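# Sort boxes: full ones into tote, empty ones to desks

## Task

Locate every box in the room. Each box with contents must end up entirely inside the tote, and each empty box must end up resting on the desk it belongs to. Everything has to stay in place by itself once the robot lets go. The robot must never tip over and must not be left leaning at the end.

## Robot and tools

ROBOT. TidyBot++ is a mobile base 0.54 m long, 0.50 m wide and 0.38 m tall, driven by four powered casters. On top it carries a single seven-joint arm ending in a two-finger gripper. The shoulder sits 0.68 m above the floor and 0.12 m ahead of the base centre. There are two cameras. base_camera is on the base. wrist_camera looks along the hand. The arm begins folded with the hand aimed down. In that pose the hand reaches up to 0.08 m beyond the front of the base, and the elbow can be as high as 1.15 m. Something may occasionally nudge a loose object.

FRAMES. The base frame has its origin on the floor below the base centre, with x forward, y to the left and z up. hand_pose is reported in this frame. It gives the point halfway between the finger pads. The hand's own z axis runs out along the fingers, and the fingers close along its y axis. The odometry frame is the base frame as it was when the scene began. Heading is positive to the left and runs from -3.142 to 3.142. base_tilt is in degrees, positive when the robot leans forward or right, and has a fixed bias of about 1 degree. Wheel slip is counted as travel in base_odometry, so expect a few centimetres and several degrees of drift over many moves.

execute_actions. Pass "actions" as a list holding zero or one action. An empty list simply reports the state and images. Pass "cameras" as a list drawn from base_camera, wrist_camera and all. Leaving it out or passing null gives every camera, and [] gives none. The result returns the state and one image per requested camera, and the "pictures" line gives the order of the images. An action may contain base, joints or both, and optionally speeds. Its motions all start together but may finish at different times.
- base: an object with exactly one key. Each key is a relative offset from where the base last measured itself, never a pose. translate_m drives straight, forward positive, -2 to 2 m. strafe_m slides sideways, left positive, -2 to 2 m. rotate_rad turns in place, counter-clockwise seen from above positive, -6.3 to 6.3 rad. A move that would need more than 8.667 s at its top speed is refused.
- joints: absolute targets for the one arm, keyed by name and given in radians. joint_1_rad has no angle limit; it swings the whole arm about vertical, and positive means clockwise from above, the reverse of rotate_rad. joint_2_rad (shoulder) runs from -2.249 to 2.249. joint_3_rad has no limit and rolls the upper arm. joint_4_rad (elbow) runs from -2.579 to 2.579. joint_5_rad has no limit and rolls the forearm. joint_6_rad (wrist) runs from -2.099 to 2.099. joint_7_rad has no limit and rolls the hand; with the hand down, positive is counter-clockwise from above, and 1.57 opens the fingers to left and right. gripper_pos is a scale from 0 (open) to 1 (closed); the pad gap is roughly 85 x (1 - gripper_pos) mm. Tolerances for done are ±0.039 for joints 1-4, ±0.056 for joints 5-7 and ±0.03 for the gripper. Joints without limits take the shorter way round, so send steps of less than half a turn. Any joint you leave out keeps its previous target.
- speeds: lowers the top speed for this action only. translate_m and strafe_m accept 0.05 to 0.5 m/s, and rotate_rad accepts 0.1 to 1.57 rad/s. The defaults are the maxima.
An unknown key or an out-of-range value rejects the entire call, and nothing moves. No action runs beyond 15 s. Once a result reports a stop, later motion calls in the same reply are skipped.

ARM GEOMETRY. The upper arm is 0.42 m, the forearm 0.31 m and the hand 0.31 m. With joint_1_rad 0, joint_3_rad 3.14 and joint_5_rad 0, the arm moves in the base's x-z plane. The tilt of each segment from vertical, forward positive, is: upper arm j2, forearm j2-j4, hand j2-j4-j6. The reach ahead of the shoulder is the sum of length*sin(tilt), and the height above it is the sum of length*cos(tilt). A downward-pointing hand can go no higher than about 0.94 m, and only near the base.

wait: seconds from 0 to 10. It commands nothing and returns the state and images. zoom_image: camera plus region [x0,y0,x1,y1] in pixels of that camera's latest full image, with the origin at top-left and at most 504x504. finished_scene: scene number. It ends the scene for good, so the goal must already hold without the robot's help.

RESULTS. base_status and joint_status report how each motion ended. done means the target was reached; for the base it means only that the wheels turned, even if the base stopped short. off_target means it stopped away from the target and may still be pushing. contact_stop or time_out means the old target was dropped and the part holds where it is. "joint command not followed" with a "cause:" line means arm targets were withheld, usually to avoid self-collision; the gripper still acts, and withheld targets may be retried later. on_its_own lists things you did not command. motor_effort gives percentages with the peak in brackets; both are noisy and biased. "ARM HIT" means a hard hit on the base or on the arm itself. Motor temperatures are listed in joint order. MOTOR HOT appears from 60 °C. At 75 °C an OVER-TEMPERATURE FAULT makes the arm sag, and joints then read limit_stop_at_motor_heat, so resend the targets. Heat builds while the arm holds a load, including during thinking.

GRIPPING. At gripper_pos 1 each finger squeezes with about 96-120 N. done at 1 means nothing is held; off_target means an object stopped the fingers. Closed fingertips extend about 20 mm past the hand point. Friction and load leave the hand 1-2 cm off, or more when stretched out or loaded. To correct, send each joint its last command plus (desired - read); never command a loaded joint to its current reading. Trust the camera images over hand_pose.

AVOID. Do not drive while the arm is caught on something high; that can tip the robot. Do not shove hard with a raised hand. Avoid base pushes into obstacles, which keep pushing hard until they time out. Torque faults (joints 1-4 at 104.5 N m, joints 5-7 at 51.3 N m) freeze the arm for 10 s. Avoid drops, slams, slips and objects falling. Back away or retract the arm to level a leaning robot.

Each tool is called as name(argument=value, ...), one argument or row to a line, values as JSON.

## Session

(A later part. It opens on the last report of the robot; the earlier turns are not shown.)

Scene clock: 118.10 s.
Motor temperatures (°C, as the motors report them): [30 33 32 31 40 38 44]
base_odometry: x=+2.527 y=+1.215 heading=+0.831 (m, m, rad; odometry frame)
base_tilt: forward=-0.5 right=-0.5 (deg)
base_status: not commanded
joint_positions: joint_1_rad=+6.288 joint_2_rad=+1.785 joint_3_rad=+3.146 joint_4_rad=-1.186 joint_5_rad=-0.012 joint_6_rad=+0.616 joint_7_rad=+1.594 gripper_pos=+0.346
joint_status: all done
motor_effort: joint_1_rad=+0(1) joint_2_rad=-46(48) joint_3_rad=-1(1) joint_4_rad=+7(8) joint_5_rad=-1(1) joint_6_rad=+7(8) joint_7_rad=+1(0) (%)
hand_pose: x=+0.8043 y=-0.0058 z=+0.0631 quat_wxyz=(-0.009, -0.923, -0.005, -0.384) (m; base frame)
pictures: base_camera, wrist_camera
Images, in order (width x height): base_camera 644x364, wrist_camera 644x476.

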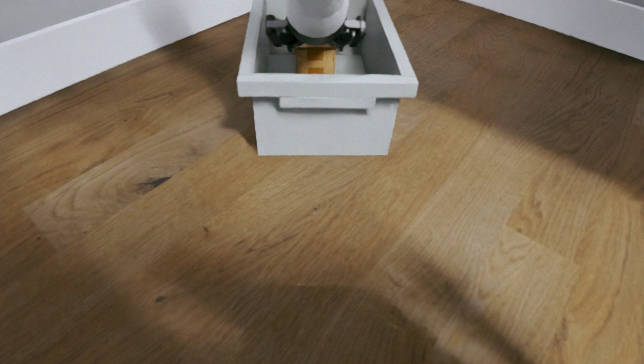

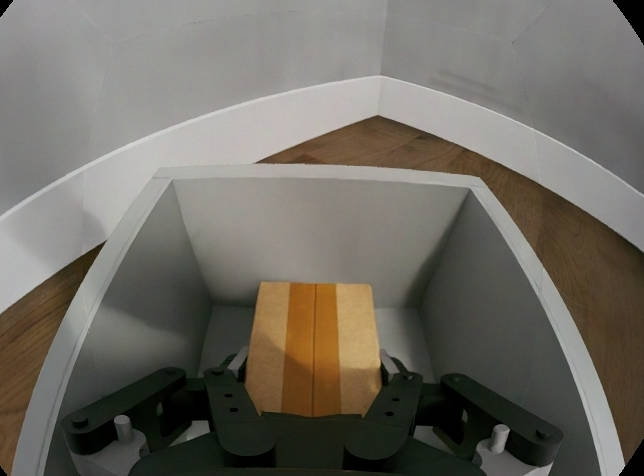

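execute_actions(
  actions=[
    {"joints":{"joint_2_rad":1.795},"base":{"translate_m":0.035},"speeds":{"translate_m":0.08}},
  ],
)

Scene clock: 120.00 s.
Motor temperatures (°C, as the motors report them): [30 33 32 31 40 38 44]
base_odometry: x=+2.551 y=+1.241 heading=+0.831 (m, m, rad; odometry frame)
base_tilt: forward=-0.5 right=-0.5 (deg)
base_status: done
joint_positions: joint_1_rad=+6.287 joint_2_rad=+1.808 joint_3_rad=+3.146 joint_4_rad=-1.178 joint_5_rad=-0.012 joint_6_rad=+0.616 joint_7_rad=+1.594 gripper_pos=+0.346
joint_status: all done
motor_effort: joint_1_rad=+2(2) joint_2_rad=-45(48) joint_3_rad=-1(2) joint_4_rad=+7(9) joint_5_rad=-1(1) joint_6_rad=+7(8) joint_7_rad=+0(0) (%)
hand_pose: x=+0.7934 y=-0.0057 z=+0.0489 quat_wxyz=(-0.008, -0.927, -0.005, -0.376) (m; base frame)
pictures: base_camera, wrist_camera
Images, in order (width x height): base_camera 644x364, wrist_camera 644x476.

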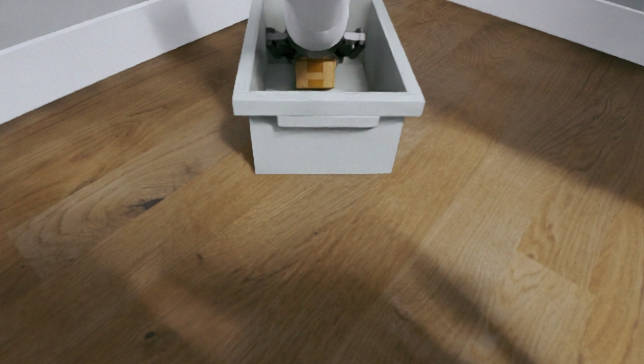

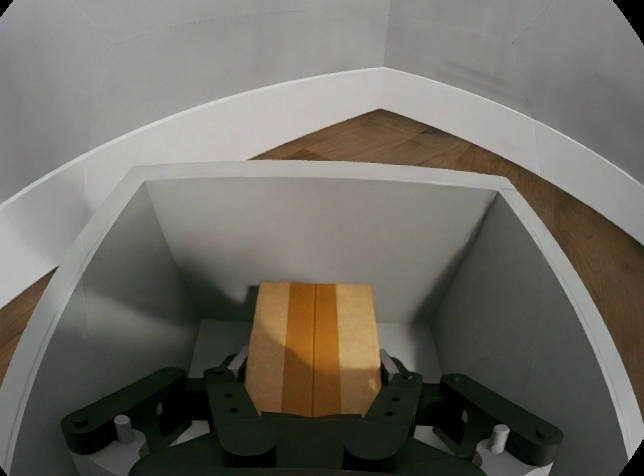

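execute_actions(
  actions=[
    {"joints":{"joint_2_rad":1.82,"joint_1_rad":0.017},"base":{"translate_m":0.01},"speeds":{"translate_m":0.05}},
  ],
)

Scene clock: 121.27 s.
Motor temperatures (°C, as the motors report them): [30 33 32 31 40 38 44]
base_odometry: x=+2.558 y=+1.249 heading=+0.830 (m, m, rad; odometry frame)
base_tilt: forward=-0.5 right=-0.4 (deg)
base_status: done
joint_positions: joint_1_rad=+6.292 joint_2_rad=+1.821 joint_3_rad=+3.146 joint_4_rad=-1.174 joint_5_rad=-0.012 joint_6_rad=+0.616 joint_7_rad=+1.594 gripper_pos=+0.346
joint_status: all done
motor_effort: joint_1_rad=+0(1) joint_2_rad=-44(46) joint_3_rad=+0(1) joint_4_rad=+6(8) joint_5_rad=+0(1) joint_6_rad=+7(8) joint_7_rad=+1(0) (%)
hand_pose: x=+0.7878 y=-0.0087 z=+0.0417 quat_wxyz=(-0.009, -0.928, -0.003, -0.372) (m; base frame)
pictures: base_camera, wrist_camera
Images, in order (width x height): base_camera 644x364, wrist_camera 644x476.

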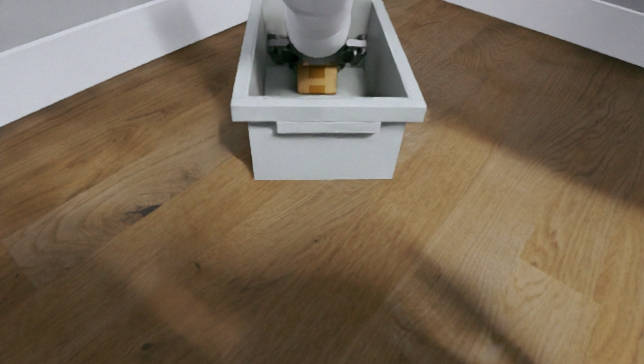

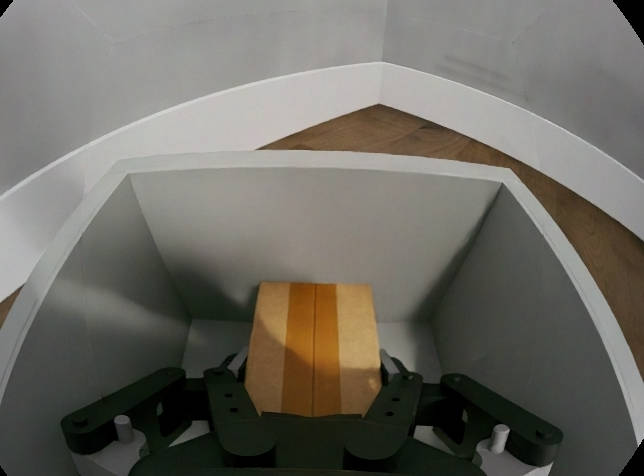

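execute_actions(
  actions=[
    {"joints":{"joint_2_rad":1.845},"base":{"translate_m":0.01},"speeds":{"translate_m":0.05}},
  ],
)

Scene clock: 122.30 s.
Motor temperatures (°C, as the motors report them): [30 33 32 31 40 38 44]
base_odometry: x=+2.565 y=+1.256 heading=+0.830 (m, m, rad; odometry frame)
base_tilt: forward=-0.5 right=-0.5 (deg)
base_status: done
joint_positions: joint_1_rad=+6.292 joint_2_rad=+1.825 joint_3_rad=+3.146 joint_4_rad=-1.168 joint_5_rad=-0.012 joint_6_rad=+0.616 joint_7_rad=+1.593 gripper_pos=+0.346
joint_status: all done
motor_effort: joint_1_rad=+1(1) joint_2_rad=-35(45) joint_3_rad=+0(1) joint_4_rad=+3(8) joint_5_rad=+0(1) joint_6_rad=+2(8) joint_7_rad=+0(0) (%)
hand_pose: x=+0.7883 y=-0.0087 z=+0.0405 quat_wxyz=(-0.009, -0.928, -0.002, -0.373) (m; base frame)
pictures: base_camera, wrist_camera
Images, in order (width x height): base_camera 644x364, wrist_camera 644x476.

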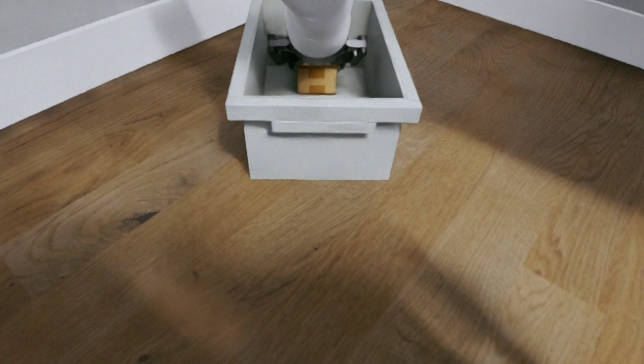

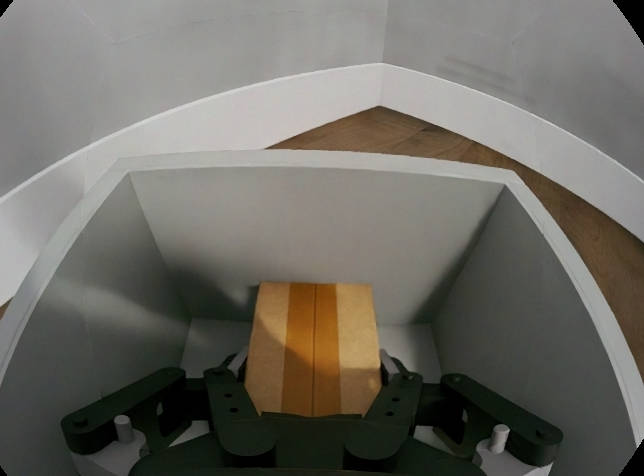

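execute_actions(
  actions=[
    {"joints":{"gripper_pos":0.2,"joint_2_rad":1.82}},
  ],
  cameras=[],
)

execute_actions(
  actions=[
    {"joints":{"joint_2_rad":1.42,"joint_4_rad":-1.63,"joint_6_rad":0.70}},
  ],
)

Scene clock: 124.10 s.
Motor temperatures (°C, as the motors report them): [30 33 32 31 40 38 44]
base_odometry: x=+2.565 y=+1.256 heading=+0.830 (m, m, rad; odometry frame)
base_tilt: forward=-0.5 right=-0.4 (deg)
base_status: not commanded
joint_positions: joint_1_rad=+6.292 joint_2_rad=+1.825 joint_3_rad=+3.146 joint_4_rad=-1.166 joint_5_rad=-0.012 joint_6_rad=+0.616 joint_7_rad=+1.593 gripper_pos=+0.200
joint_status: all done
motor_effort: joint_1_rad=+0(0) joint_2_rad=-42(44) joint_3_rad=-1(1) joint_4_rad=+6(7) joint_5_rad=+0(0) joint_6_rad=+6(7) joint_7_rad=+1(1) (%)
hand_pose: x=+0.7894 y=-0.0087 z=+0.0411 quat_wxyz=(-0.009, -0.927, -0.002, -0.374) (m; base frame)
pictures: none
No camera images: the call's "cameras" was empty. Leave "cameras" out to get every camera's image.

Scene clock: 125.80 s.
Motor temperatures (°C, as the motors report them): [30 34 32 31 40 38 44]
base_odometry: x=+2.565 y=+1.256 heading=+0.830 (m, m, rad; odometry frame)
base_tilt: forward=-0.5 right=-0.4 (deg)
base_status: not commanded
joint_positions: joint_1_rad=+6.292 joint_2_rad=+1.423 joint_3_rad=+3.146 joint_4_rad=-1.607 joint_5_rad=-0.012 joint_6_rad=+0.660 joint_7_rad=+1.593 gripper_pos=+0.200
joint_status: all done
motor_effort: joint_1_rad=+0(1) joint_2_rad=-42(44) joint_3_rad=-1(0) joint_4_rad=+5(6) joint_5_rad=+0(1) joint_6_rad=+6(7) joint_7_rad=+0(0) (%)
hand_pose: x=+0.7871 y=-0.0093 z=+0.2082 quat_wxyz=(-0.010, -0.927, -0.001, -0.376) (m; base frame)
pictures: base_camera, wrist_camera
Images, in order (width x height): base_camera 644x364, wrist_camera 644x476.

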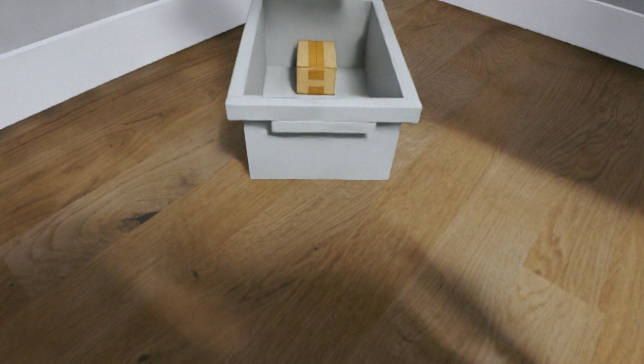

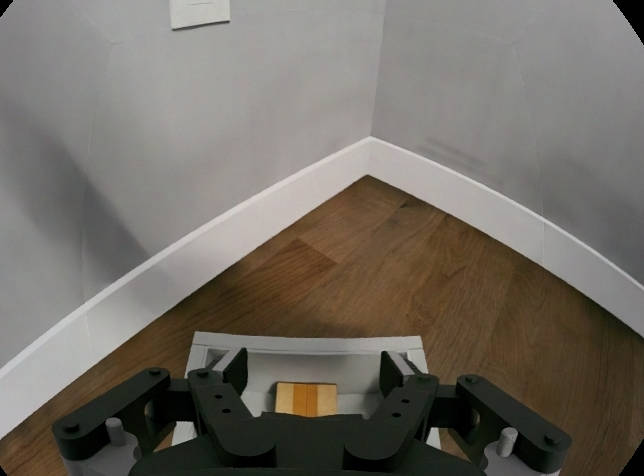

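execute_actions(
  actions=[
    {"joints":{"joint_1_rad":0.0,"joint_2_rad":0.17,"joint_4_rad":-0.95,"joint_6_rad":-1.18,"gripper_pos":0},"base":{"translate_m":-0.25}},
  ],
  cameras=[],
)

execute_actions(
  actions=[
    {"base":{"rotate_rad":-0.7}},
  ],
  cameras=["wrist_camera"],
)

Scene clock: 139.77 s.
Motor temperatures (°C, as the motors report them): [30 34 32 31 40 38 44]
base_odometry: x=+2.396 y=+1.071 heading=+0.830 (m, m, rad; odometry frame)
base_tilt: forward=-0.5 right=-0.4 (deg)
base_status: done
joint_positions: joint_1_rad=+6.293 joint_2_rad=+0.166 joint_3_rad=+3.146 joint_4_rad=-0.967 joint_5_rad=-0.012 joint_6_rad=-1.140 joint_7_rad=+1.593 gripper_pos=+0.000
joint_status: all done
motor_effort: joint_1_rad=+0(4) joint_2_rad=-26(48) joint_3_rad=+0(2) joint_4_rad=+18(19) joint_5_rad=-1(1) joint_6_rad=+6(6) joint_7_rad=+0(0) (%)
hand_pose: x=+0.7109 y=-0.0036 z=+1.0290 quat_wxyz=(-0.002, -0.907, -0.004, -0.421) (m; base frame)
pictures: none
No camera images: the call's "cameras" was empty. Leave "cameras" out to get every camera's image.

Scene clock: 141.60 s.
Motor temperatures (°C, as the motors report them): [30 34 32 31 40 38 44]
base_odometry: x=+2.396 y=+1.071 heading=+0.130 (m, m, rad; odometry frame)
base_tilt: forward=-0.5 right=-0.4 (deg)
base_status: done
joint_positions: joint_1_rad=+6.290 joint_2_rad=+0.167 joint_3_rad=+3.146 joint_4_rad=-0.967 joint_5_rad=-0.012 joint_6_rad=-1.140 joint_7_rad=+1.593 gripper_pos=+0.000
joint_status: not commanded
motor_effort: joint_1_rad=+0(3) joint_2_rad=-25(28) joint_3_rad=+0(2) joint_4_rad=+18(19) joint_5_rad=-1(2) joint_6_rad=+6(6) joint_7_rad=+0(1) (%)
hand_pose: x=+0.7113 y=-0.0015 z=+1.0284 quat_wxyz=(-0.001, -0.907, -0.005, -0.420) (m; base frame)
pictures: wrist_camera
Images, in order (width x height): wrist_camera 644x476.

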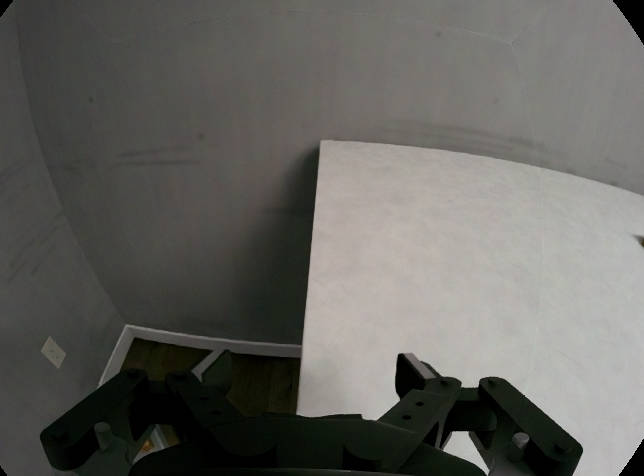

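execute_actions(
  actions=[
    {"base":{"strafe_m":-0.71}},
  ],
)

Scene clock: 144.67 s.
Motor temperatures (°C, as the motors report them): [30 34 32 31 40 38 44]
base_odometry: x=+2.487 y=+0.367 heading=+0.129 (m, m, rad; odometry frame)
base_tilt: forward=-0.5 right=-0.4 (deg)
base_status: done
joint_positions: joint_1_rad=+6.286 joint_2_rad=+0.167 joint_3_rad=+3.146 joint_4_rad=-0.967 joint_5_rad=-0.012 joint_6_rad=-1.140 joint_7_rad=+1.593 gripper_pos=+0.000
joint_status: not commanded
motor_effort: joint_1_rad=+0(3) joint_2_rad=-25(26) joint_3_rad=+0(2) joint_4_rad=+18(19) joint_5_rad=-1(1) joint_6_rad=+6(6) joint_7_rad=+1(0) (%)
hand_pose: x=+0.7113 y=+0.0006 z=+1.0284 quat_wxyz=(-0.001, -0.907, -0.007, -0.420) (m; base frame)
pictures: base_camera, wrist_camera
Images, in order (width x height): base_camera 644x364, wrist_camera 644x476.

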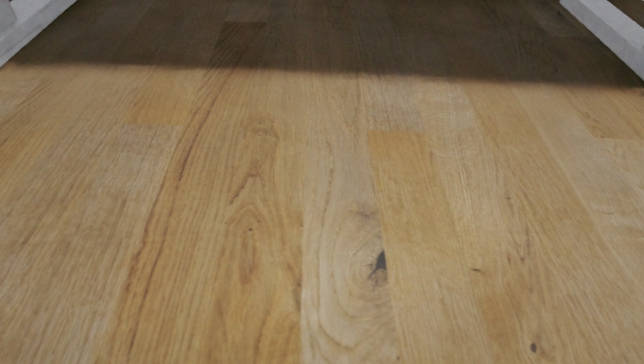

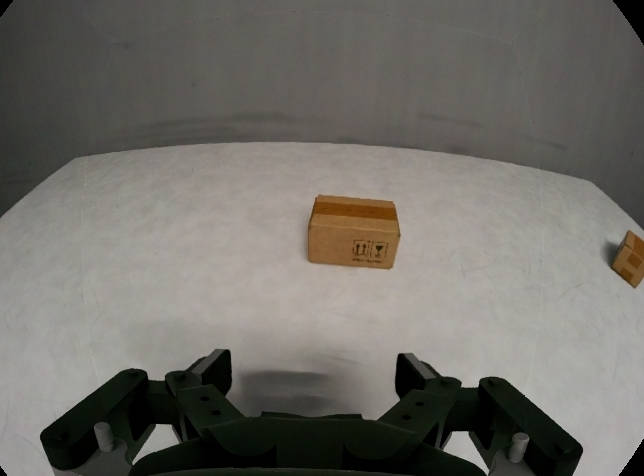

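execute_actions(
  actions=[
    {"base":{"strafe_m":-0.048},"joints":{"joint_2_rad":0.225,"joint_7_rad":1.52},"speeds":{"strafe_m":0.1}},
  ],
  cameras=[],
)

execute_actions(
  actions=[
    {"base":{"translate_m":0.10},"speeds":{"translate_m":0.2}},
  ],
  cameras=["wrist_camera"],
)

Scene clock: 147.27 s.
Motor temperatures (°C, as the motors report them): [30 34 32 31 40 38 44]
base_odometry: x=+2.493 y=+0.319 heading=+0.129 (m, m, rad; odometry frame)
base_tilt: forward=-0.5 right=-0.4 (deg)
base_status: done
joint_positions: joint_1_rad=+6.285 joint_2_rad=+0.224 joint_3_rad=+3.146 joint_4_rad=-0.966 joint_5_rad=-0.012 joint_6_rad=-1.140 joint_7_rad=+1.543 gripper_pos=+0.000
joint_status: all done
motor_effort: joint_1_rad=+0(2) joint_2_rad=-29(29) joint_3_rad=+0(2) joint_4_rad=+18(19) joint_5_rad=-1(1) joint_6_rad=+6(6) joint_7_rad=+0(1) (%)
hand_pose: x=+0.7301 y=+0.0013 z=+0.9947 quat_wxyz=(+0.010, -0.919, +0.015, -0.395) (m; base frame)
pictures: none
No camera images: the call's "cameras" was empty. Leave "cameras" out to get every camera's image.

Scene clock: 148.53 s.
Motor temperatures (°C, as the motors report them): [30 34 32 31 40 38 44]
base_odometry: x=+2.593 y=+0.332 heading=+0.129 (m, m, rad; odometry frame)
base_tilt: forward=-0.5 right=-0.4 (deg)
base_status: done
joint_positions: joint_1_rad=+6.285 joint_2_rad=+0.229 joint_3_rad=+3.146 joint_4_rad=-0.966 joint_5_rad=-0.012 joint_6_rad=-1.142 joint_7_rad=+1.543 gripper_pos=+0.000
joint_status: not commanded
motor_effort: joint_1_rad=+0(0) joint_2_rad=-27(31) joint_3_rad=+0(1) joint_4_rad=+18(19) joint_5_rad=-1(1) joint_6_rad=+6(7) joint_7_rad=+0(0) (%)
hand_pose: x=+0.7313 y=+0.0013 z=+0.9916 quat_wxyz=(+0.010, -0.920, +0.015, -0.392) (m; base frame)
pictures: wrist_camera
Images, in order (width x height): wrist_camera 644x476.

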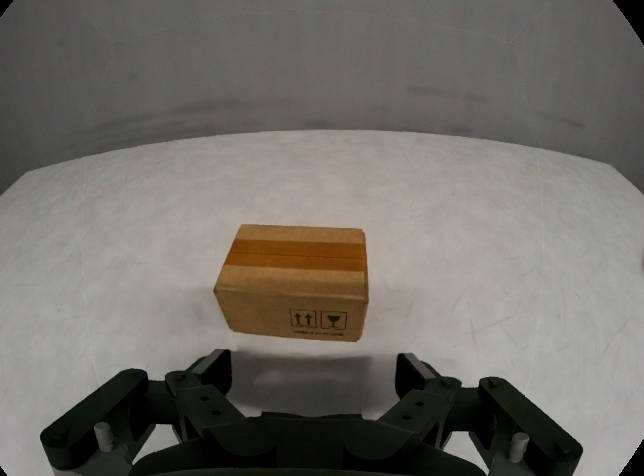

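execute_actions(
  actions=[
    {"base":{"translate_m":0.07},"speeds":{"translate_m":0.05},"joints":{"joint_1_rad":0.017}},
  ],
  cameras=["wrist_camera"],
)

Scene clock: 151.97 s.
Motor temperatures (°C, as the motors report them): [30 34 32 31 40 38 44]
base_odometry: x=+2.662 y=+0.341 heading=+0.129 (m, m, rad; odometry frame)
base_tilt: forward=-0.5 right=-0.4 (deg)
base_status: done
joint_positions: joint_1_rad=+6.294 joint_2_rad=+0.227 joint_3_rad=+3.146 joint_4_rad=-0.966 joint_5_rad=-0.012 joint_6_rad=-1.142 joint_7_rad=+1.543 gripper_pos=+0.000
joint_status: all done
motor_effort: joint_1_rad=+1(3) joint_2_rad=-29(31) joint_3_rad=+0(1) joint_4_rad=+19(19) joint_5_rad=-1(0) joint_6_rad=+6(6) joint_7_rad=-1(0) (%)
hand_pose: x=+0.7307 y=-0.0045 z=+0.9924 quat_wxyz=(+0.008, -0.920, +0.020, -0.392) (m; base frame)
pictures: wrist_camera
Images, in order (width x height): wrist_camera 644x476.

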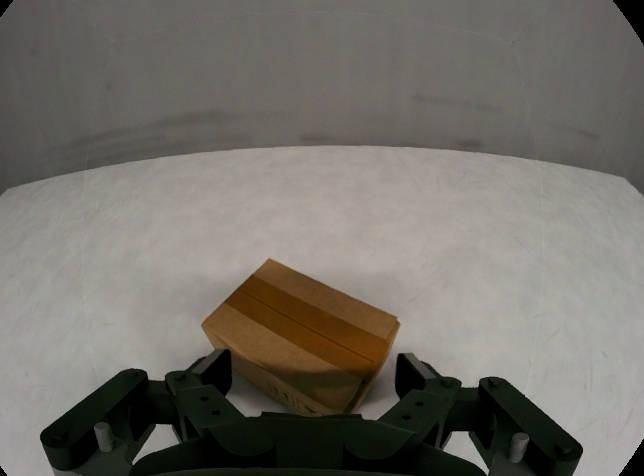

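execute_actions(
  actions=[
    {"base":{"strafe_m":-0.018},"speeds":{"strafe_m":0.05}},
  ],
  cameras=["wrist_camera"],
)

Scene clock: 154.60 s.
Motor temperatures (°C, as the motors report them): [30 34 32 31 40 38 44]
base_odometry: x=+2.665 y=+0.323 heading=+0.129 (m, m, rad; odometry frame)
base_tilt: forward=-0.5 right=-0.4 (deg)
base_status: done
joint_positions: joint_1_rad=+6.295 joint_2_rad=+0.227 joint_3_rad=+3.146 joint_4_rad=-0.966 joint_5_rad=-0.012 joint_6_rad=-1.142 joint_7_rad=+1.543 gripper_pos=+0.000
joint_status: not commanded
motor_effort: joint_1_rad=+1(4) joint_2_rad=-28(30) joint_3_rad=+0(3) joint_4_rad=+19(19) joint_5_rad=-1(1) joint_6_rad=+6(6) joint_7_rad=+0(0) (%)
hand_pose: x=+0.7307 y=-0.0047 z=+0.9924 quat_wxyz=(+0.008, -0.920, +0.020, -0.392) (m; base frame)
pictures: wrist_camera
Images, in order (width x height): wrist_camera 644x476.

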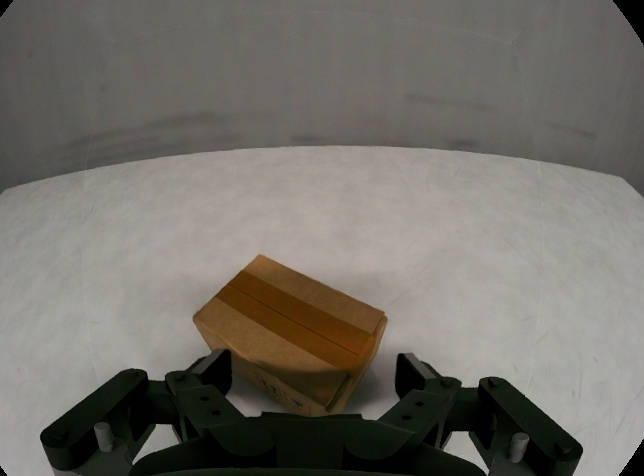

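execute_actions(
  actions=[
    {"base":{"translate_m":0.03},"speeds":{"translate_m":0.05}},
  ],
  cameras=["wrist_camera"],
)

Scene clock: 156.37 s.
Motor temperatures (°C, as the motors report them): [30 34 32 31 40 38 44]
base_odometry: x=+2.695 y=+0.327 heading=+0.129 (m, m, rad; odometry frame)
base_tilt: forward=-0.5 right=-0.5 (deg)
base_status: done
joint_positions: joint_1_rad=+6.295 joint_2_rad=+0.227 joint_3_rad=+3.146 joint_4_rad=-0.966 joint_5_rad=-0.012 joint_6_rad=-1.143 joint_7_rad=+1.543 gripper_pos=+0.000
joint_status: not commanded
motor_effort: joint_1_rad=+1(2) joint_2_rad=-28(31) joint_3_rad=+0(1) joint_4_rad=+18(19) joint_5_rad=-1(0) joint_6_rad=+6(7) joint_7_rad=+0(0) (%)
hand_pose: x=+0.7303 y=-0.0047 z=+0.9924 quat_wxyz=(+0.008, -0.920, +0.020, -0.392) (m; base frame)
pictures: wrist_camera
Images, in order (width x height): wrist_camera 644x476.

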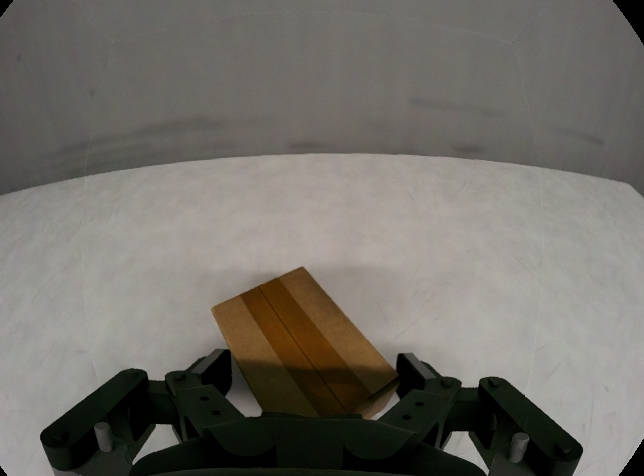

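execute_actions(
  actions=[
    {"base":{"translate_m":0.015},"speeds":{"translate_m":0.05}},
  ],
  cameras=["wrist_camera"],
)

execute_actions(
  actions=[
    {"joints":{"gripper_pos":0.3}},
  ],
  cameras=["wrist_camera"],
)

Scene clock: 158.10 s.
Motor temperatures (°C, as the motors report them): [30 34 32 31 40 38 44]
base_odometry: x=+2.710 y=+0.328 heading=+0.128 (m, m, rad; odometry frame)
base_tilt: forward=-0.5 right=-0.4 (deg)
base_status: done
joint_positions: joint_1_rad=+6.295 joint_2_rad=+0.226 joint_3_rad=+3.146 joint_4_rad=-0.966 joint_5_rad=-0.012 joint_6_rad=-1.144 joint_7_rad=+1.543 gripper_pos=+0.000
joint_status: not commanded
motor_effort: joint_1_rad=+1(2) joint_2_rad=-28(30) joint_3_rad=+1(1) joint_4_rad=+18(19) joint_5_rad=+0(0) joint_6_rad=+6(7) joint_7_rad=-1(0) (%)
hand_pose: x=+0.7301 y=-0.0047 z=+0.9927 quat_wxyz=(+0.008, -0.920, +0.020, -0.392) (m; base frame)
pictures: wrist_camera
Images, in order (width x height): wrist_camera 644x476.

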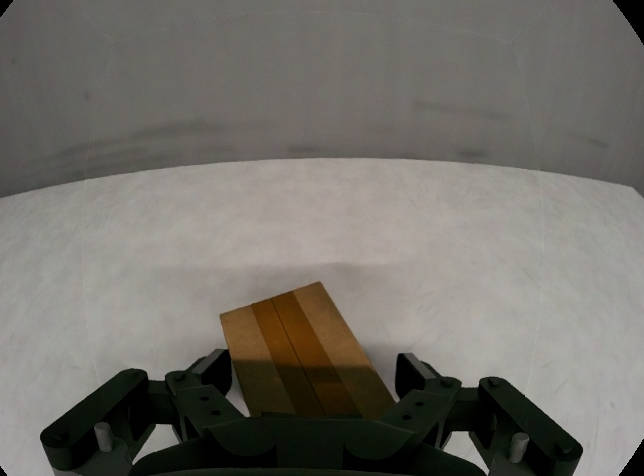

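Scene clock: 158.80 s.
Motor temperatures (°C, as the motors report them): [30 34 32 31 40 38 44]
base_odometry: x=+2.710 y=+0.328 heading=+0.128 (m, m, rad; odometry frame)
base_tilt: forward=-0.5 right=-0.5 (deg)
base_status: not commanded
joint_positions: joint_1_rad=+6.295 joint_2_rad=+0.225 joint_3_rad=+3.146 joint_4_rad=-0.965 joint_5_rad=-0.012 joint_6_rad=-1.144 joint_7_rad=+1.543 gripper_pos=+0.298
joint_status: all done
motor_effort: joint_1_rad=+0(2) joint_2_rad=-28(28) joint_3_rad=+1(1) joint_4_rad=+18(18) joint_5_rad=+0(0) joint_6_rad=+5(6) joint_7_rad=+0(0) (%)
hand_pose: x=+0.7298 y=-0.0047 z=+0.9938 quat_wxyz=(+0.008, -0.919, +0.020, -0.393) (m; base frame)
pictures: wrist_camera
Images, in order (width x height): wrist_camera 644x476.

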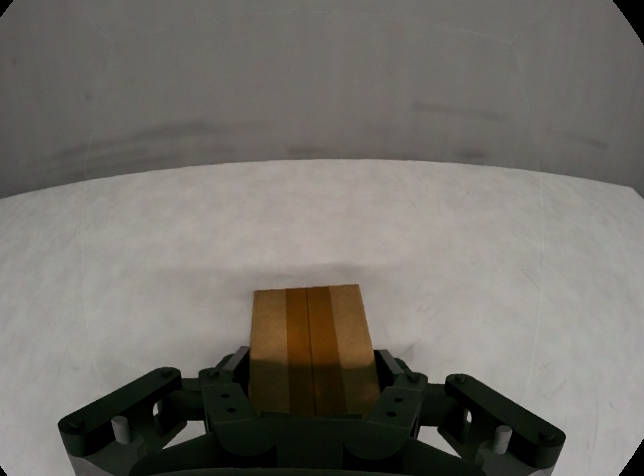

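Aligned. Close fully and lift.

execute_actions(
  actions=[
    {"joints":{"gripper_pos":1.0}},
  ],
  cameras=[],
)

execute_actions(
  actions=[
    {"joints":{"joint_2_rad":0.18}},
  ],
  cameras=["wrist_camera"],
)

Scene clock: 160.50 s.
Motor temperatures (°C, as the motors report them): [30 34 32 31 40 38 44]
base_odometry: x=+2.710 y=+0.328 heading=+0.128 (m, m, rad; odometry frame)
base_tilt: forward=-0.5 right=-0.5 (deg)
base_status: not commanded
joint_positions: joint_1_rad=+6.295 joint_2_rad=+0.224 joint_3_rad=+3.146 joint_4_rad=-0.964 joint_5_rad=-0.012 joint_6_rad=-1.144 joint_7_rad=+1.543 gripper_pos=+0.342
joint_status: gripper_pos off_target (ended at +0.342, target +1.000)
motor_effort: joint_1_rad=+1(1) joint_2_rad=-27(28) joint_3_rad=+0(0) joint_4_rad=+18(20) joint_5_rad=+0(0) joint_6_rad=+6(7) joint_7_rad=+1(0) (%)
hand_pose: x=+0.7294 y=-0.0047 z=+0.9946 quat_wxyz=(+0.008, -0.919, +0.020, -0.394) (m; base frame)
pictures: none
No camera images: the call's "cameras" was empty. Leave "cameras" out to get every camera's image.

Scene clock: 161.20 s.
Motor temperatures (°C, as the motors report them): [30 34 32 31 40 38 44]
base_odometry: x=+2.710 y=+0.328 heading=+0.128 (m, m, rad; odometry frame)
base_tilt: forward=-0.5 right=-0.5 (deg)
base_status: not commanded
joint_positions: joint_1_rad=+6.295 joint_2_rad=+0.218 joint_3_rad=+3.146 joint_4_rad=-0.965 joint_5_rad=-0.012 joint_6_rad=-1.156 joint_7_rad=+1.543 gripper_pos=+0.342
joint_status: all done
motor_effort: joint_1_rad=+1(0) joint_2_rad=-32(32) joint_3_rad=+0(1) joint_4_rad=+22(22) joint_5_rad=-1(1) joint_6_rad=+9(9) joint_7_rad=+0(1) (%)
hand_pose: x=+0.7249 y=-0.0046 z=+0.9954 quat_wxyz=(+0.008, -0.920, +0.020, -0.391) (m; base frame)
pictures: wrist_camera
Images, in order (width x height): wrist_camera 644x476.

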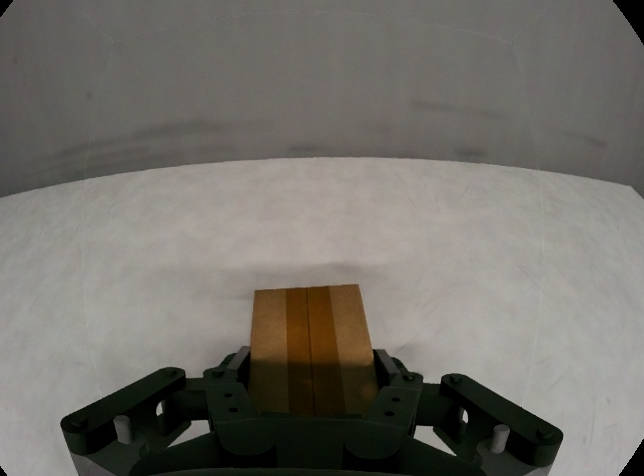

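execute_actions(
  actions=[
    {"joints":{"joint_2_rad":0.12,"joint_6_rad":-1.13}},
  ],
  cameras=["wrist_camera"],
)

Scene clock: 162.70 s.
Motor temperatures (°C, as the motors report them): [30 34 32 31 40 38 44]
base_odometry: x=+2.710 y=+0.328 heading=+0.128 (m, m, rad; odometry frame)
base_tilt: forward=-0.5 right=-0.5 (deg)
base_status: not commanded
joint_positions: joint_1_rad=+6.295 joint_2_rad=+0.141 joint_3_rad=+3.146 joint_4_rad=-0.965 joint_5_rad=-0.012 joint_6_rad=-1.156 joint_7_rad=+1.543 gripper_pos=+0.342
joint_status: all done
motor_effort: joint_1_rad=+1(0) joint_2_rad=-28(35) joint_3_rad=+0(1) joint_4_rad=+22(24) joint_5_rad=-1(1) joint_6_rad=+9(9) joint_7_rad=+1(0) (%)
hand_pose: x=+0.6990 y=-0.0043 z=+1.0411 quat_wxyz=(+0.008, -0.905, +0.019, -0.426) (m; base frame)
pictures: wrist_camera
Images, in order (width x height): wrist_camera 644x476.

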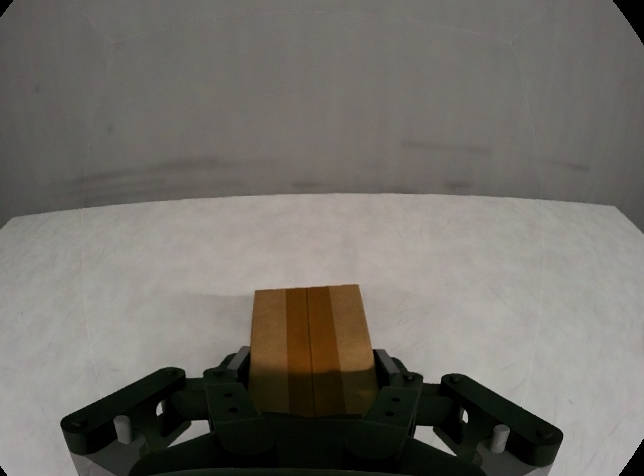

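execute_actions(
  actions=[
    {"base":{"rotate_rad":0.702},"speeds":{"rotate_rad":1.0}},
  ],
  cameras=[],
)

execute_actions(
  actions=[
    {"base":{"strafe_m":0.733},"joints":{"joint_7_rad":1.6}},
  ],
)

Scene clock: 168.77 s.
Motor temperatures (°C, as the motors report them): [30 34 32 31 40 38 44]
base_odometry: x=+2.710 y=+0.328 heading=+0.830 (m, m, rad; odometry frame)
base_tilt: forward=-0.5 right=-0.4 (deg)
base_status: done
joint_positions: joint_1_rad=+6.294 joint_2_rad=+0.142 joint_3_rad=+3.138 joint_4_rad=-0.965 joint_5_rad=-0.012 joint_6_rad=-1.156 joint_7_rad=+1.543 gripper_pos=+0.342
joint_status: not commanded
motor_effort: joint_1_rad=+1(4) joint_2_rad=-29(31) joint_3_rad=+0(3) joint_4_rad=+22(22) joint_5_rad=-1(1) joint_6_rad=+10(9) joint_7_rad=+0(0) (%)
hand_pose: x=+0.6992 y=+0.0001 z=+1.0407 quat_wxyz=(+0.010, -0.905, +0.016, -0.426) (m; base frame)
pictures: none
No camera images: the call's "cameras" was empty. Leave "cameras" out to get every camera's image.

Scene clock: 171.60 s.
Motor temperatures (°C, as the motors report them): [30 34 32 31 40 38 44]
base_odometry: x=+2.168 y=+0.822 heading=+0.831 (m, m, rad; odometry frame)
base_tilt: forward=-0.5 right=-0.5 (deg)
base_status: done
joint_positions: joint_1_rad=+6.298 joint_2_rad=+0.142 joint_3_rad=+3.138 joint_4_rad=-0.965 joint_5_rad=-0.012 joint_6_rad=-1.156 joint_7_rad=+1.579 gripper_pos=+0.342
joint_status: all done
motor_effort: joint_1_rad=+0(3) joint_2_rad=-29(30) joint_3_rad=+1(2) joint_4_rad=+22(23) joint_5_rad=-1(2) joint_6_rad=+9(9) joint_7_rad=+0(0) (%)
hand_pose: x=+0.6992 y=-0.0019 z=+1.0407 quat_wxyz=(+0.002, -0.905, +0.001, -0.426) (m; base frame)
pictures: base_camera, wrist_camera
Images, in order (width x height): base_camera 644x364, wrist_camera 644x476.

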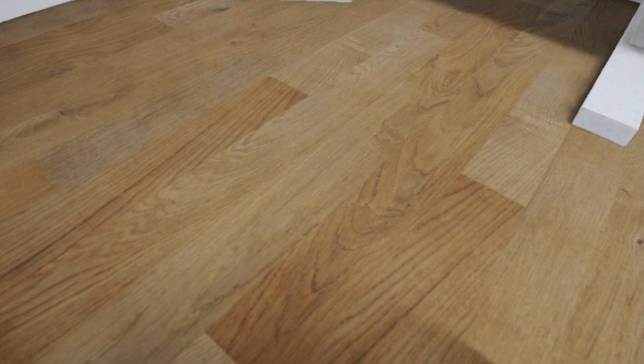

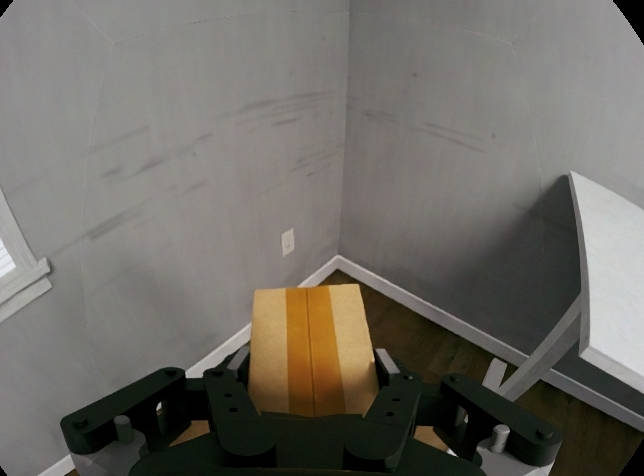

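execute_actions(
  actions=[
    {"base":{"translate_m":0.49},"joints":{"joint_2_rad":1.398,"joint_4_rad":-1.562,"joint_6_rad":0.58}},
  ],
)

Scene clock: 175.90 s.
Motor temperatures (°C, as the motors report them): [30 34 32 31 40 38 44]
base_odometry: x=+2.499 y=+1.185 heading=+0.831 (m, m, rad; odometry frame)
base_tilt: forward=-0.5 right=-0.4 (deg)
base_status: done
joint_positions: joint_1_rad=+6.298 joint_2_rad=+1.422 joint_3_rad=+3.138 joint_4_rad=-1.553 joint_5_rad=-0.012 joint_6_rad=+0.522 joint_7_rad=+1.579 gripper_pos=+0.342
joint_status: joint_6_rad off_target (ended at +0.522, target +0.580); the others done
motor_effort: joint_1_rad=+0(0) joint_2_rad=-47(55) joint_3_rad=+0(1) joint_4_rad=+7(23) joint_5_rad=-1(1) joint_6_rad=+7(10) joint_7_rad=+0(0) (%)
hand_pose: x=+0.7847 y=-0.0080 z=+0.1936 quat_wxyz=(-0.003, -0.941, +0.009, -0.337) (m; base frame)
pictures: base_camera, wrist_camera
Images, in order (width x height): base_camera 644x364, wrist_camera 644x476.

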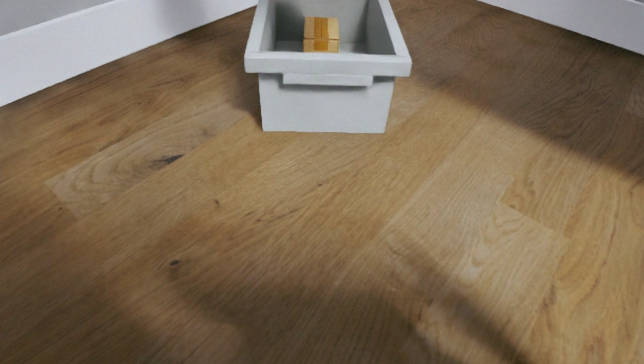

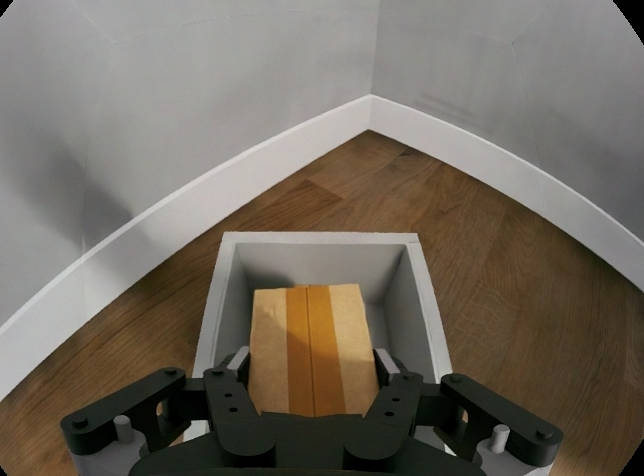

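execute_actions(
  actions=[
    {"joints":{"joint_1_rad":0.036,"joint_2_rad":1.60,"joint_4_rad":-1.352,"joint_6_rad":0.605}},
  ],
)

Scene clock: 179.70 s.
Motor temperatures (°C, as the motors report them): [30 34 32 31 40 38 44]
base_odometry: x=+2.499 y=+1.185 heading=+0.831 (m, m, rad; odometry frame)
base_tilt: forward=-0.5 right=-0.4 (deg)
base_status: not commanded
joint_positions: joint_1_rad=+6.308 joint_2_rad=+1.630 joint_3_rad=+3.138 joint_4_rad=-1.381 joint_5_rad=-0.012 joint_6_rad=+0.549 joint_7_rad=+1.579 gripper_pos=+0.342
joint_status: joint_6_rad off_target (ended at +0.549, target +0.605); the others done
motor_effort: joint_1_rad=+1(1) joint_2_rad=-47(51) joint_3_rad=+0(1) joint_4_rad=+7(8) joint_5_rad=+0(1) joint_6_rad=+7(8) joint_7_rad=+0(0) (%)
hand_pose: x=+0.7754 y=-0.0146 z=+0.1033 quat_wxyz=(-0.005, -0.943, +0.014, -0.333) (m; base frame)
pictures: base_camera, wrist_camera
Images, in order (width x height): base_camera 644x364, wrist_camera 644x476.

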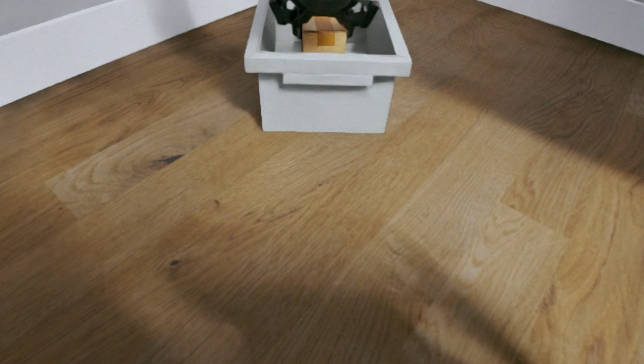

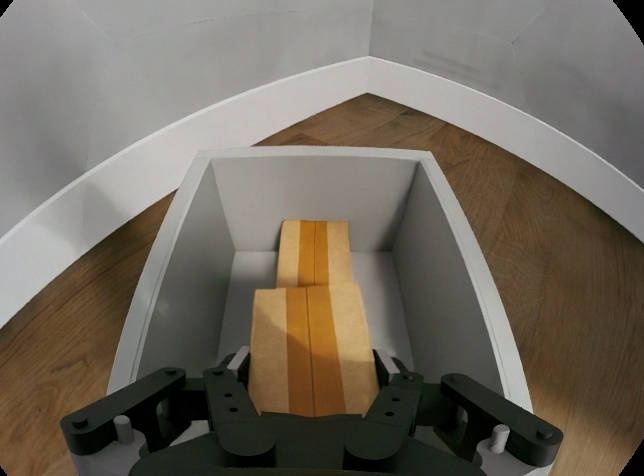

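execute_actions(
  actions=[
    {"joints":{"joint_2_rad":1.726,"joint_4_rad":-1.205}},
  ],
)

Scene clock: 182.03 s.
Motor temperatures (°C, as the motors report them): [30 34 32 31 40 38 44]
base_odometry: x=+2.499 y=+1.185 heading=+0.831 (m, m, rad; odometry frame)
base_tilt: forward=-0.4 right=-0.4 (deg)
base_status: not commanded
joint_positions: joint_1_rad=+6.308 joint_2_rad=+1.753 joint_3_rad=+3.138 joint_4_rad=-1.235 joint_5_rad=-0.012 joint_6_rad=+0.549 joint_7_rad=+1.579 gripper_pos=+0.342
joint_status: all done
motor_effort: joint_1_rad=+0(0) joint_2_rad=-47(51) joint_3_rad=-1(0) joint_4_rad=+7(8) joint_5_rad=-1(0) joint_6_rad=+8(8) joint_7_rad=+0(0) (%)
hand_pose: x=+0.7819 y=-0.0150 z=+0.0573 quat_wxyz=(-0.005, -0.939, +0.014, -0.344) (m; base frame)
pictures: base_camera, wrist_camera
Images, in order (width x height): base_camera 644x364, wrist_camera 644x476.

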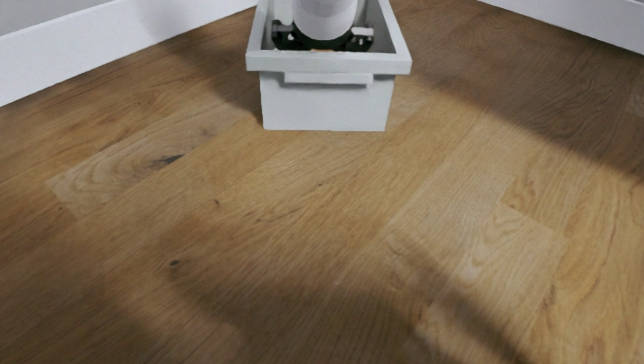

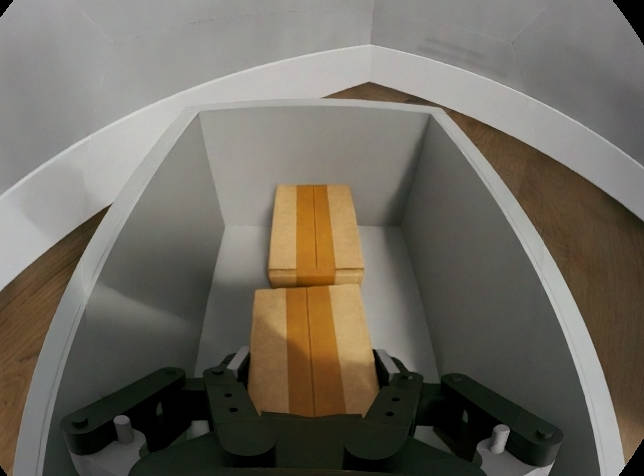

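execute_actions(
  actions=[
    {"joints":{"joint_2_rad":1.757,"joint_4_rad":-1.175}},
  ],
)

Scene clock: 183.20 s.
Motor temperatures (°C, as the motors report them): [30 34 32 31 40 38 44]
base_odometry: x=+2.499 y=+1.185 heading=+0.831 (m, m, rad; odometry frame)
base_tilt: forward=-0.5 right=-0.5 (deg)
base_status: not commanded
joint_positions: joint_1_rad=+6.308 joint_2_rad=+1.773 joint_3_rad=+3.138 joint_4_rad=-1.202 joint_5_rad=-0.012 joint_6_rad=+0.552 joint_7_rad=+1.579 gripper_pos=+0.342
joint_status: all done
motor_effort: joint_1_rad=+0(1) joint_2_rad=-46(48) joint_3_rad=-1(1) joint_4_rad=+7(8) joint_5_rad=+0(1) joint_6_rad=+7(8) joint_7_rad=+1(0) (%)
hand_pose: x=+0.7881 y=-0.0152 z=+0.0530 quat_wxyz=(-0.005, -0.936, +0.014, -0.352) (m; base frame)
pictures: base_camera, wrist_camera
Images, in order (width x height): base_camera 644x364, wrist_camera 644x476.

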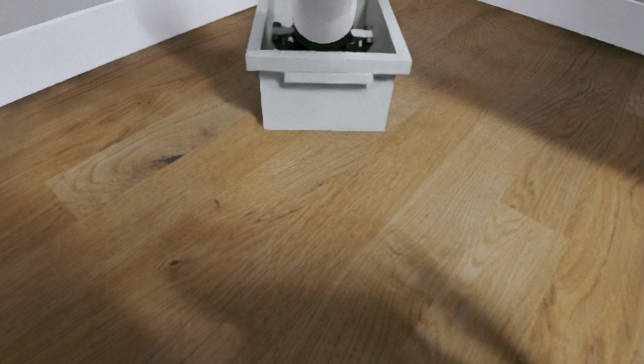

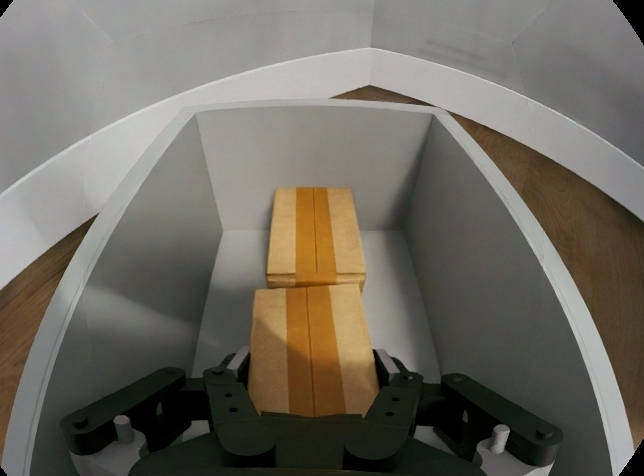

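execute_actions(
  actions=[
    {"joints":{"joint_2_rad":1.79,"joint_4_rad":-1.155}},
  ],
)

Scene clock: 184.37 s.
Motor temperatures (°C, as the motors report them): [30 34 32 31 40 38 44]
base_odometry: x=+2.499 y=+1.185 heading=+0.831 (m, m, rad; odometry frame)
base_tilt: forward=-0.5 right=-0.4 (deg)
base_status: not commanded
joint_positions: joint_1_rad=+6.308 joint_2_rad=+1.786 joint_3_rad=+3.138 joint_4_rad=-1.180 joint_5_rad=-0.012 joint_6_rad=+0.560 joint_7_rad=+1.579 gripper_pos=+0.342
joint_status: all done
motor_effort: joint_1_rad=+1(0) joint_2_rad=-44(46) joint_3_rad=+0(1) joint_4_rad=+7(8) joint_5_rad=-1(0) joint_6_rad=+6(7) joint_7_rad=+0(0) (%)
hand_pose: x=+0.7937 y=-0.0154 z=+0.0518 quat_wxyz=(-0.006, -0.933, +0.014, -0.359) (m; base frame)
pictures: base_camera, wrist_camera
Images, in order (width x height): base_camera 644x364, wrist_camera 644x476.

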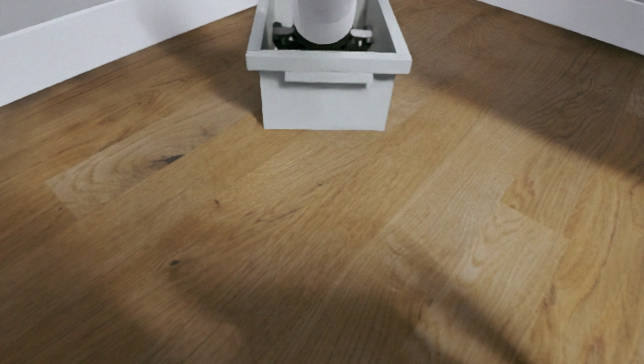

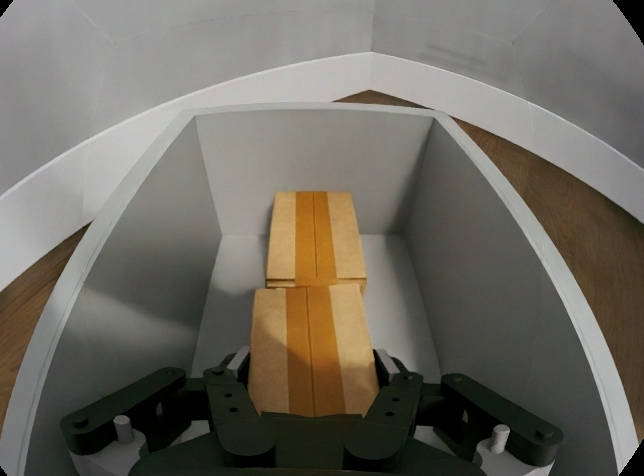

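execute_actions(
  actions=[
    {"joints":{"gripper_pos":0.18,"joint_4_rad":-1.18,"joint_6_rad":0.56}},
  ],
  cameras=[],
)

execute_actions(
  actions=[
    {"joints":{"joint_2_rad":1.45,"joint_4_rad":-1.55}},
  ],
)

Scene clock: 185.93 s.
Motor temperatures (°C, as the motors report them): [30 34 32 31 40 38 44]
base_odometry: x=+2.499 y=+1.185 heading=+0.831 (m, m, rad; odometry frame)
base_tilt: forward=-0.5 right=-0.4 (deg)
base_status: not commanded
joint_positions: joint_1_rad=+6.308 joint_2_rad=+1.788 joint_3_rad=+3.138 joint_4_rad=-1.181 joint_5_rad=-0.012 joint_6_rad=+0.560 joint_7_rad=+1.579 gripper_pos=+0.180
joint_status: all done
motor_effort: joint_1_rad=+1(0) joint_2_rad=-42(45) joint_3_rad=-1(0) joint_4_rad=+6(7) joint_5_rad=+0(0) joint_6_rad=+6(8) joint_7_rad=+0(0) (%)
hand_pose: x=+0.7922 y=-0.0153 z=+0.0503 quat_wxyz=(-0.006, -0.933, +0.014, -0.358) (m; base frame)
pictures: none
No camera images: the call's "cameras" was empty. Leave "cameras" out to get every camera's image.

Scene clock: 187.60 s.
Motor temperatures (°C, as the motors report them): [30 34 32 31 40 38 44]
base_odometry: x=+2.499 y=+1.185 heading=+0.831 (m, m, rad; odometry frame)
base_tilt: forward=-0.4 right=-0.4 (deg)
base_status: not commanded
joint_positions: joint_1_rad=+6.308 joint_2_rad=+1.450 joint_3_rad=+3.138 joint_4_rad=-1.527 joint_5_rad=-0.012 joint_6_rad=+0.560 joint_7_rad=+1.579 gripper_pos=+0.180
joint_status: all done
motor_effort: joint_1_rad=+0(0) joint_2_rad=-42(44) joint_3_rad=-1(0) joint_4_rad=+6(6) joint_5_rad=+0(1) joint_6_rad=+5(6) joint_7_rad=+0(0) (%)
hand_pose: x=+0.7943 y=-0.0150 z=+0.1893 quat_wxyz=(-0.005, -0.935, +0.013, -0.354) (m; base frame)
pictures: base_camera, wrist_camera
Images, in order (width x height): base_camera 644x364, wrist_camera 644x476.

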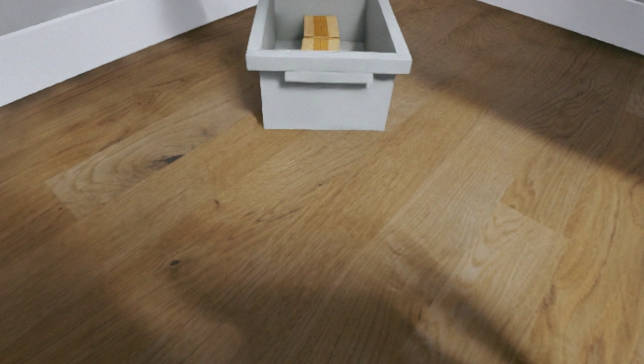

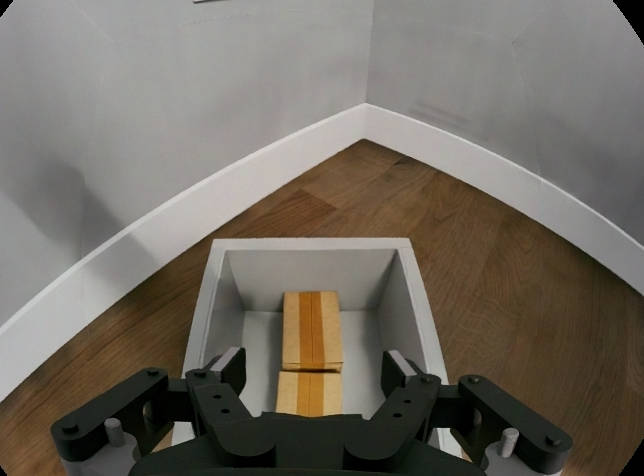

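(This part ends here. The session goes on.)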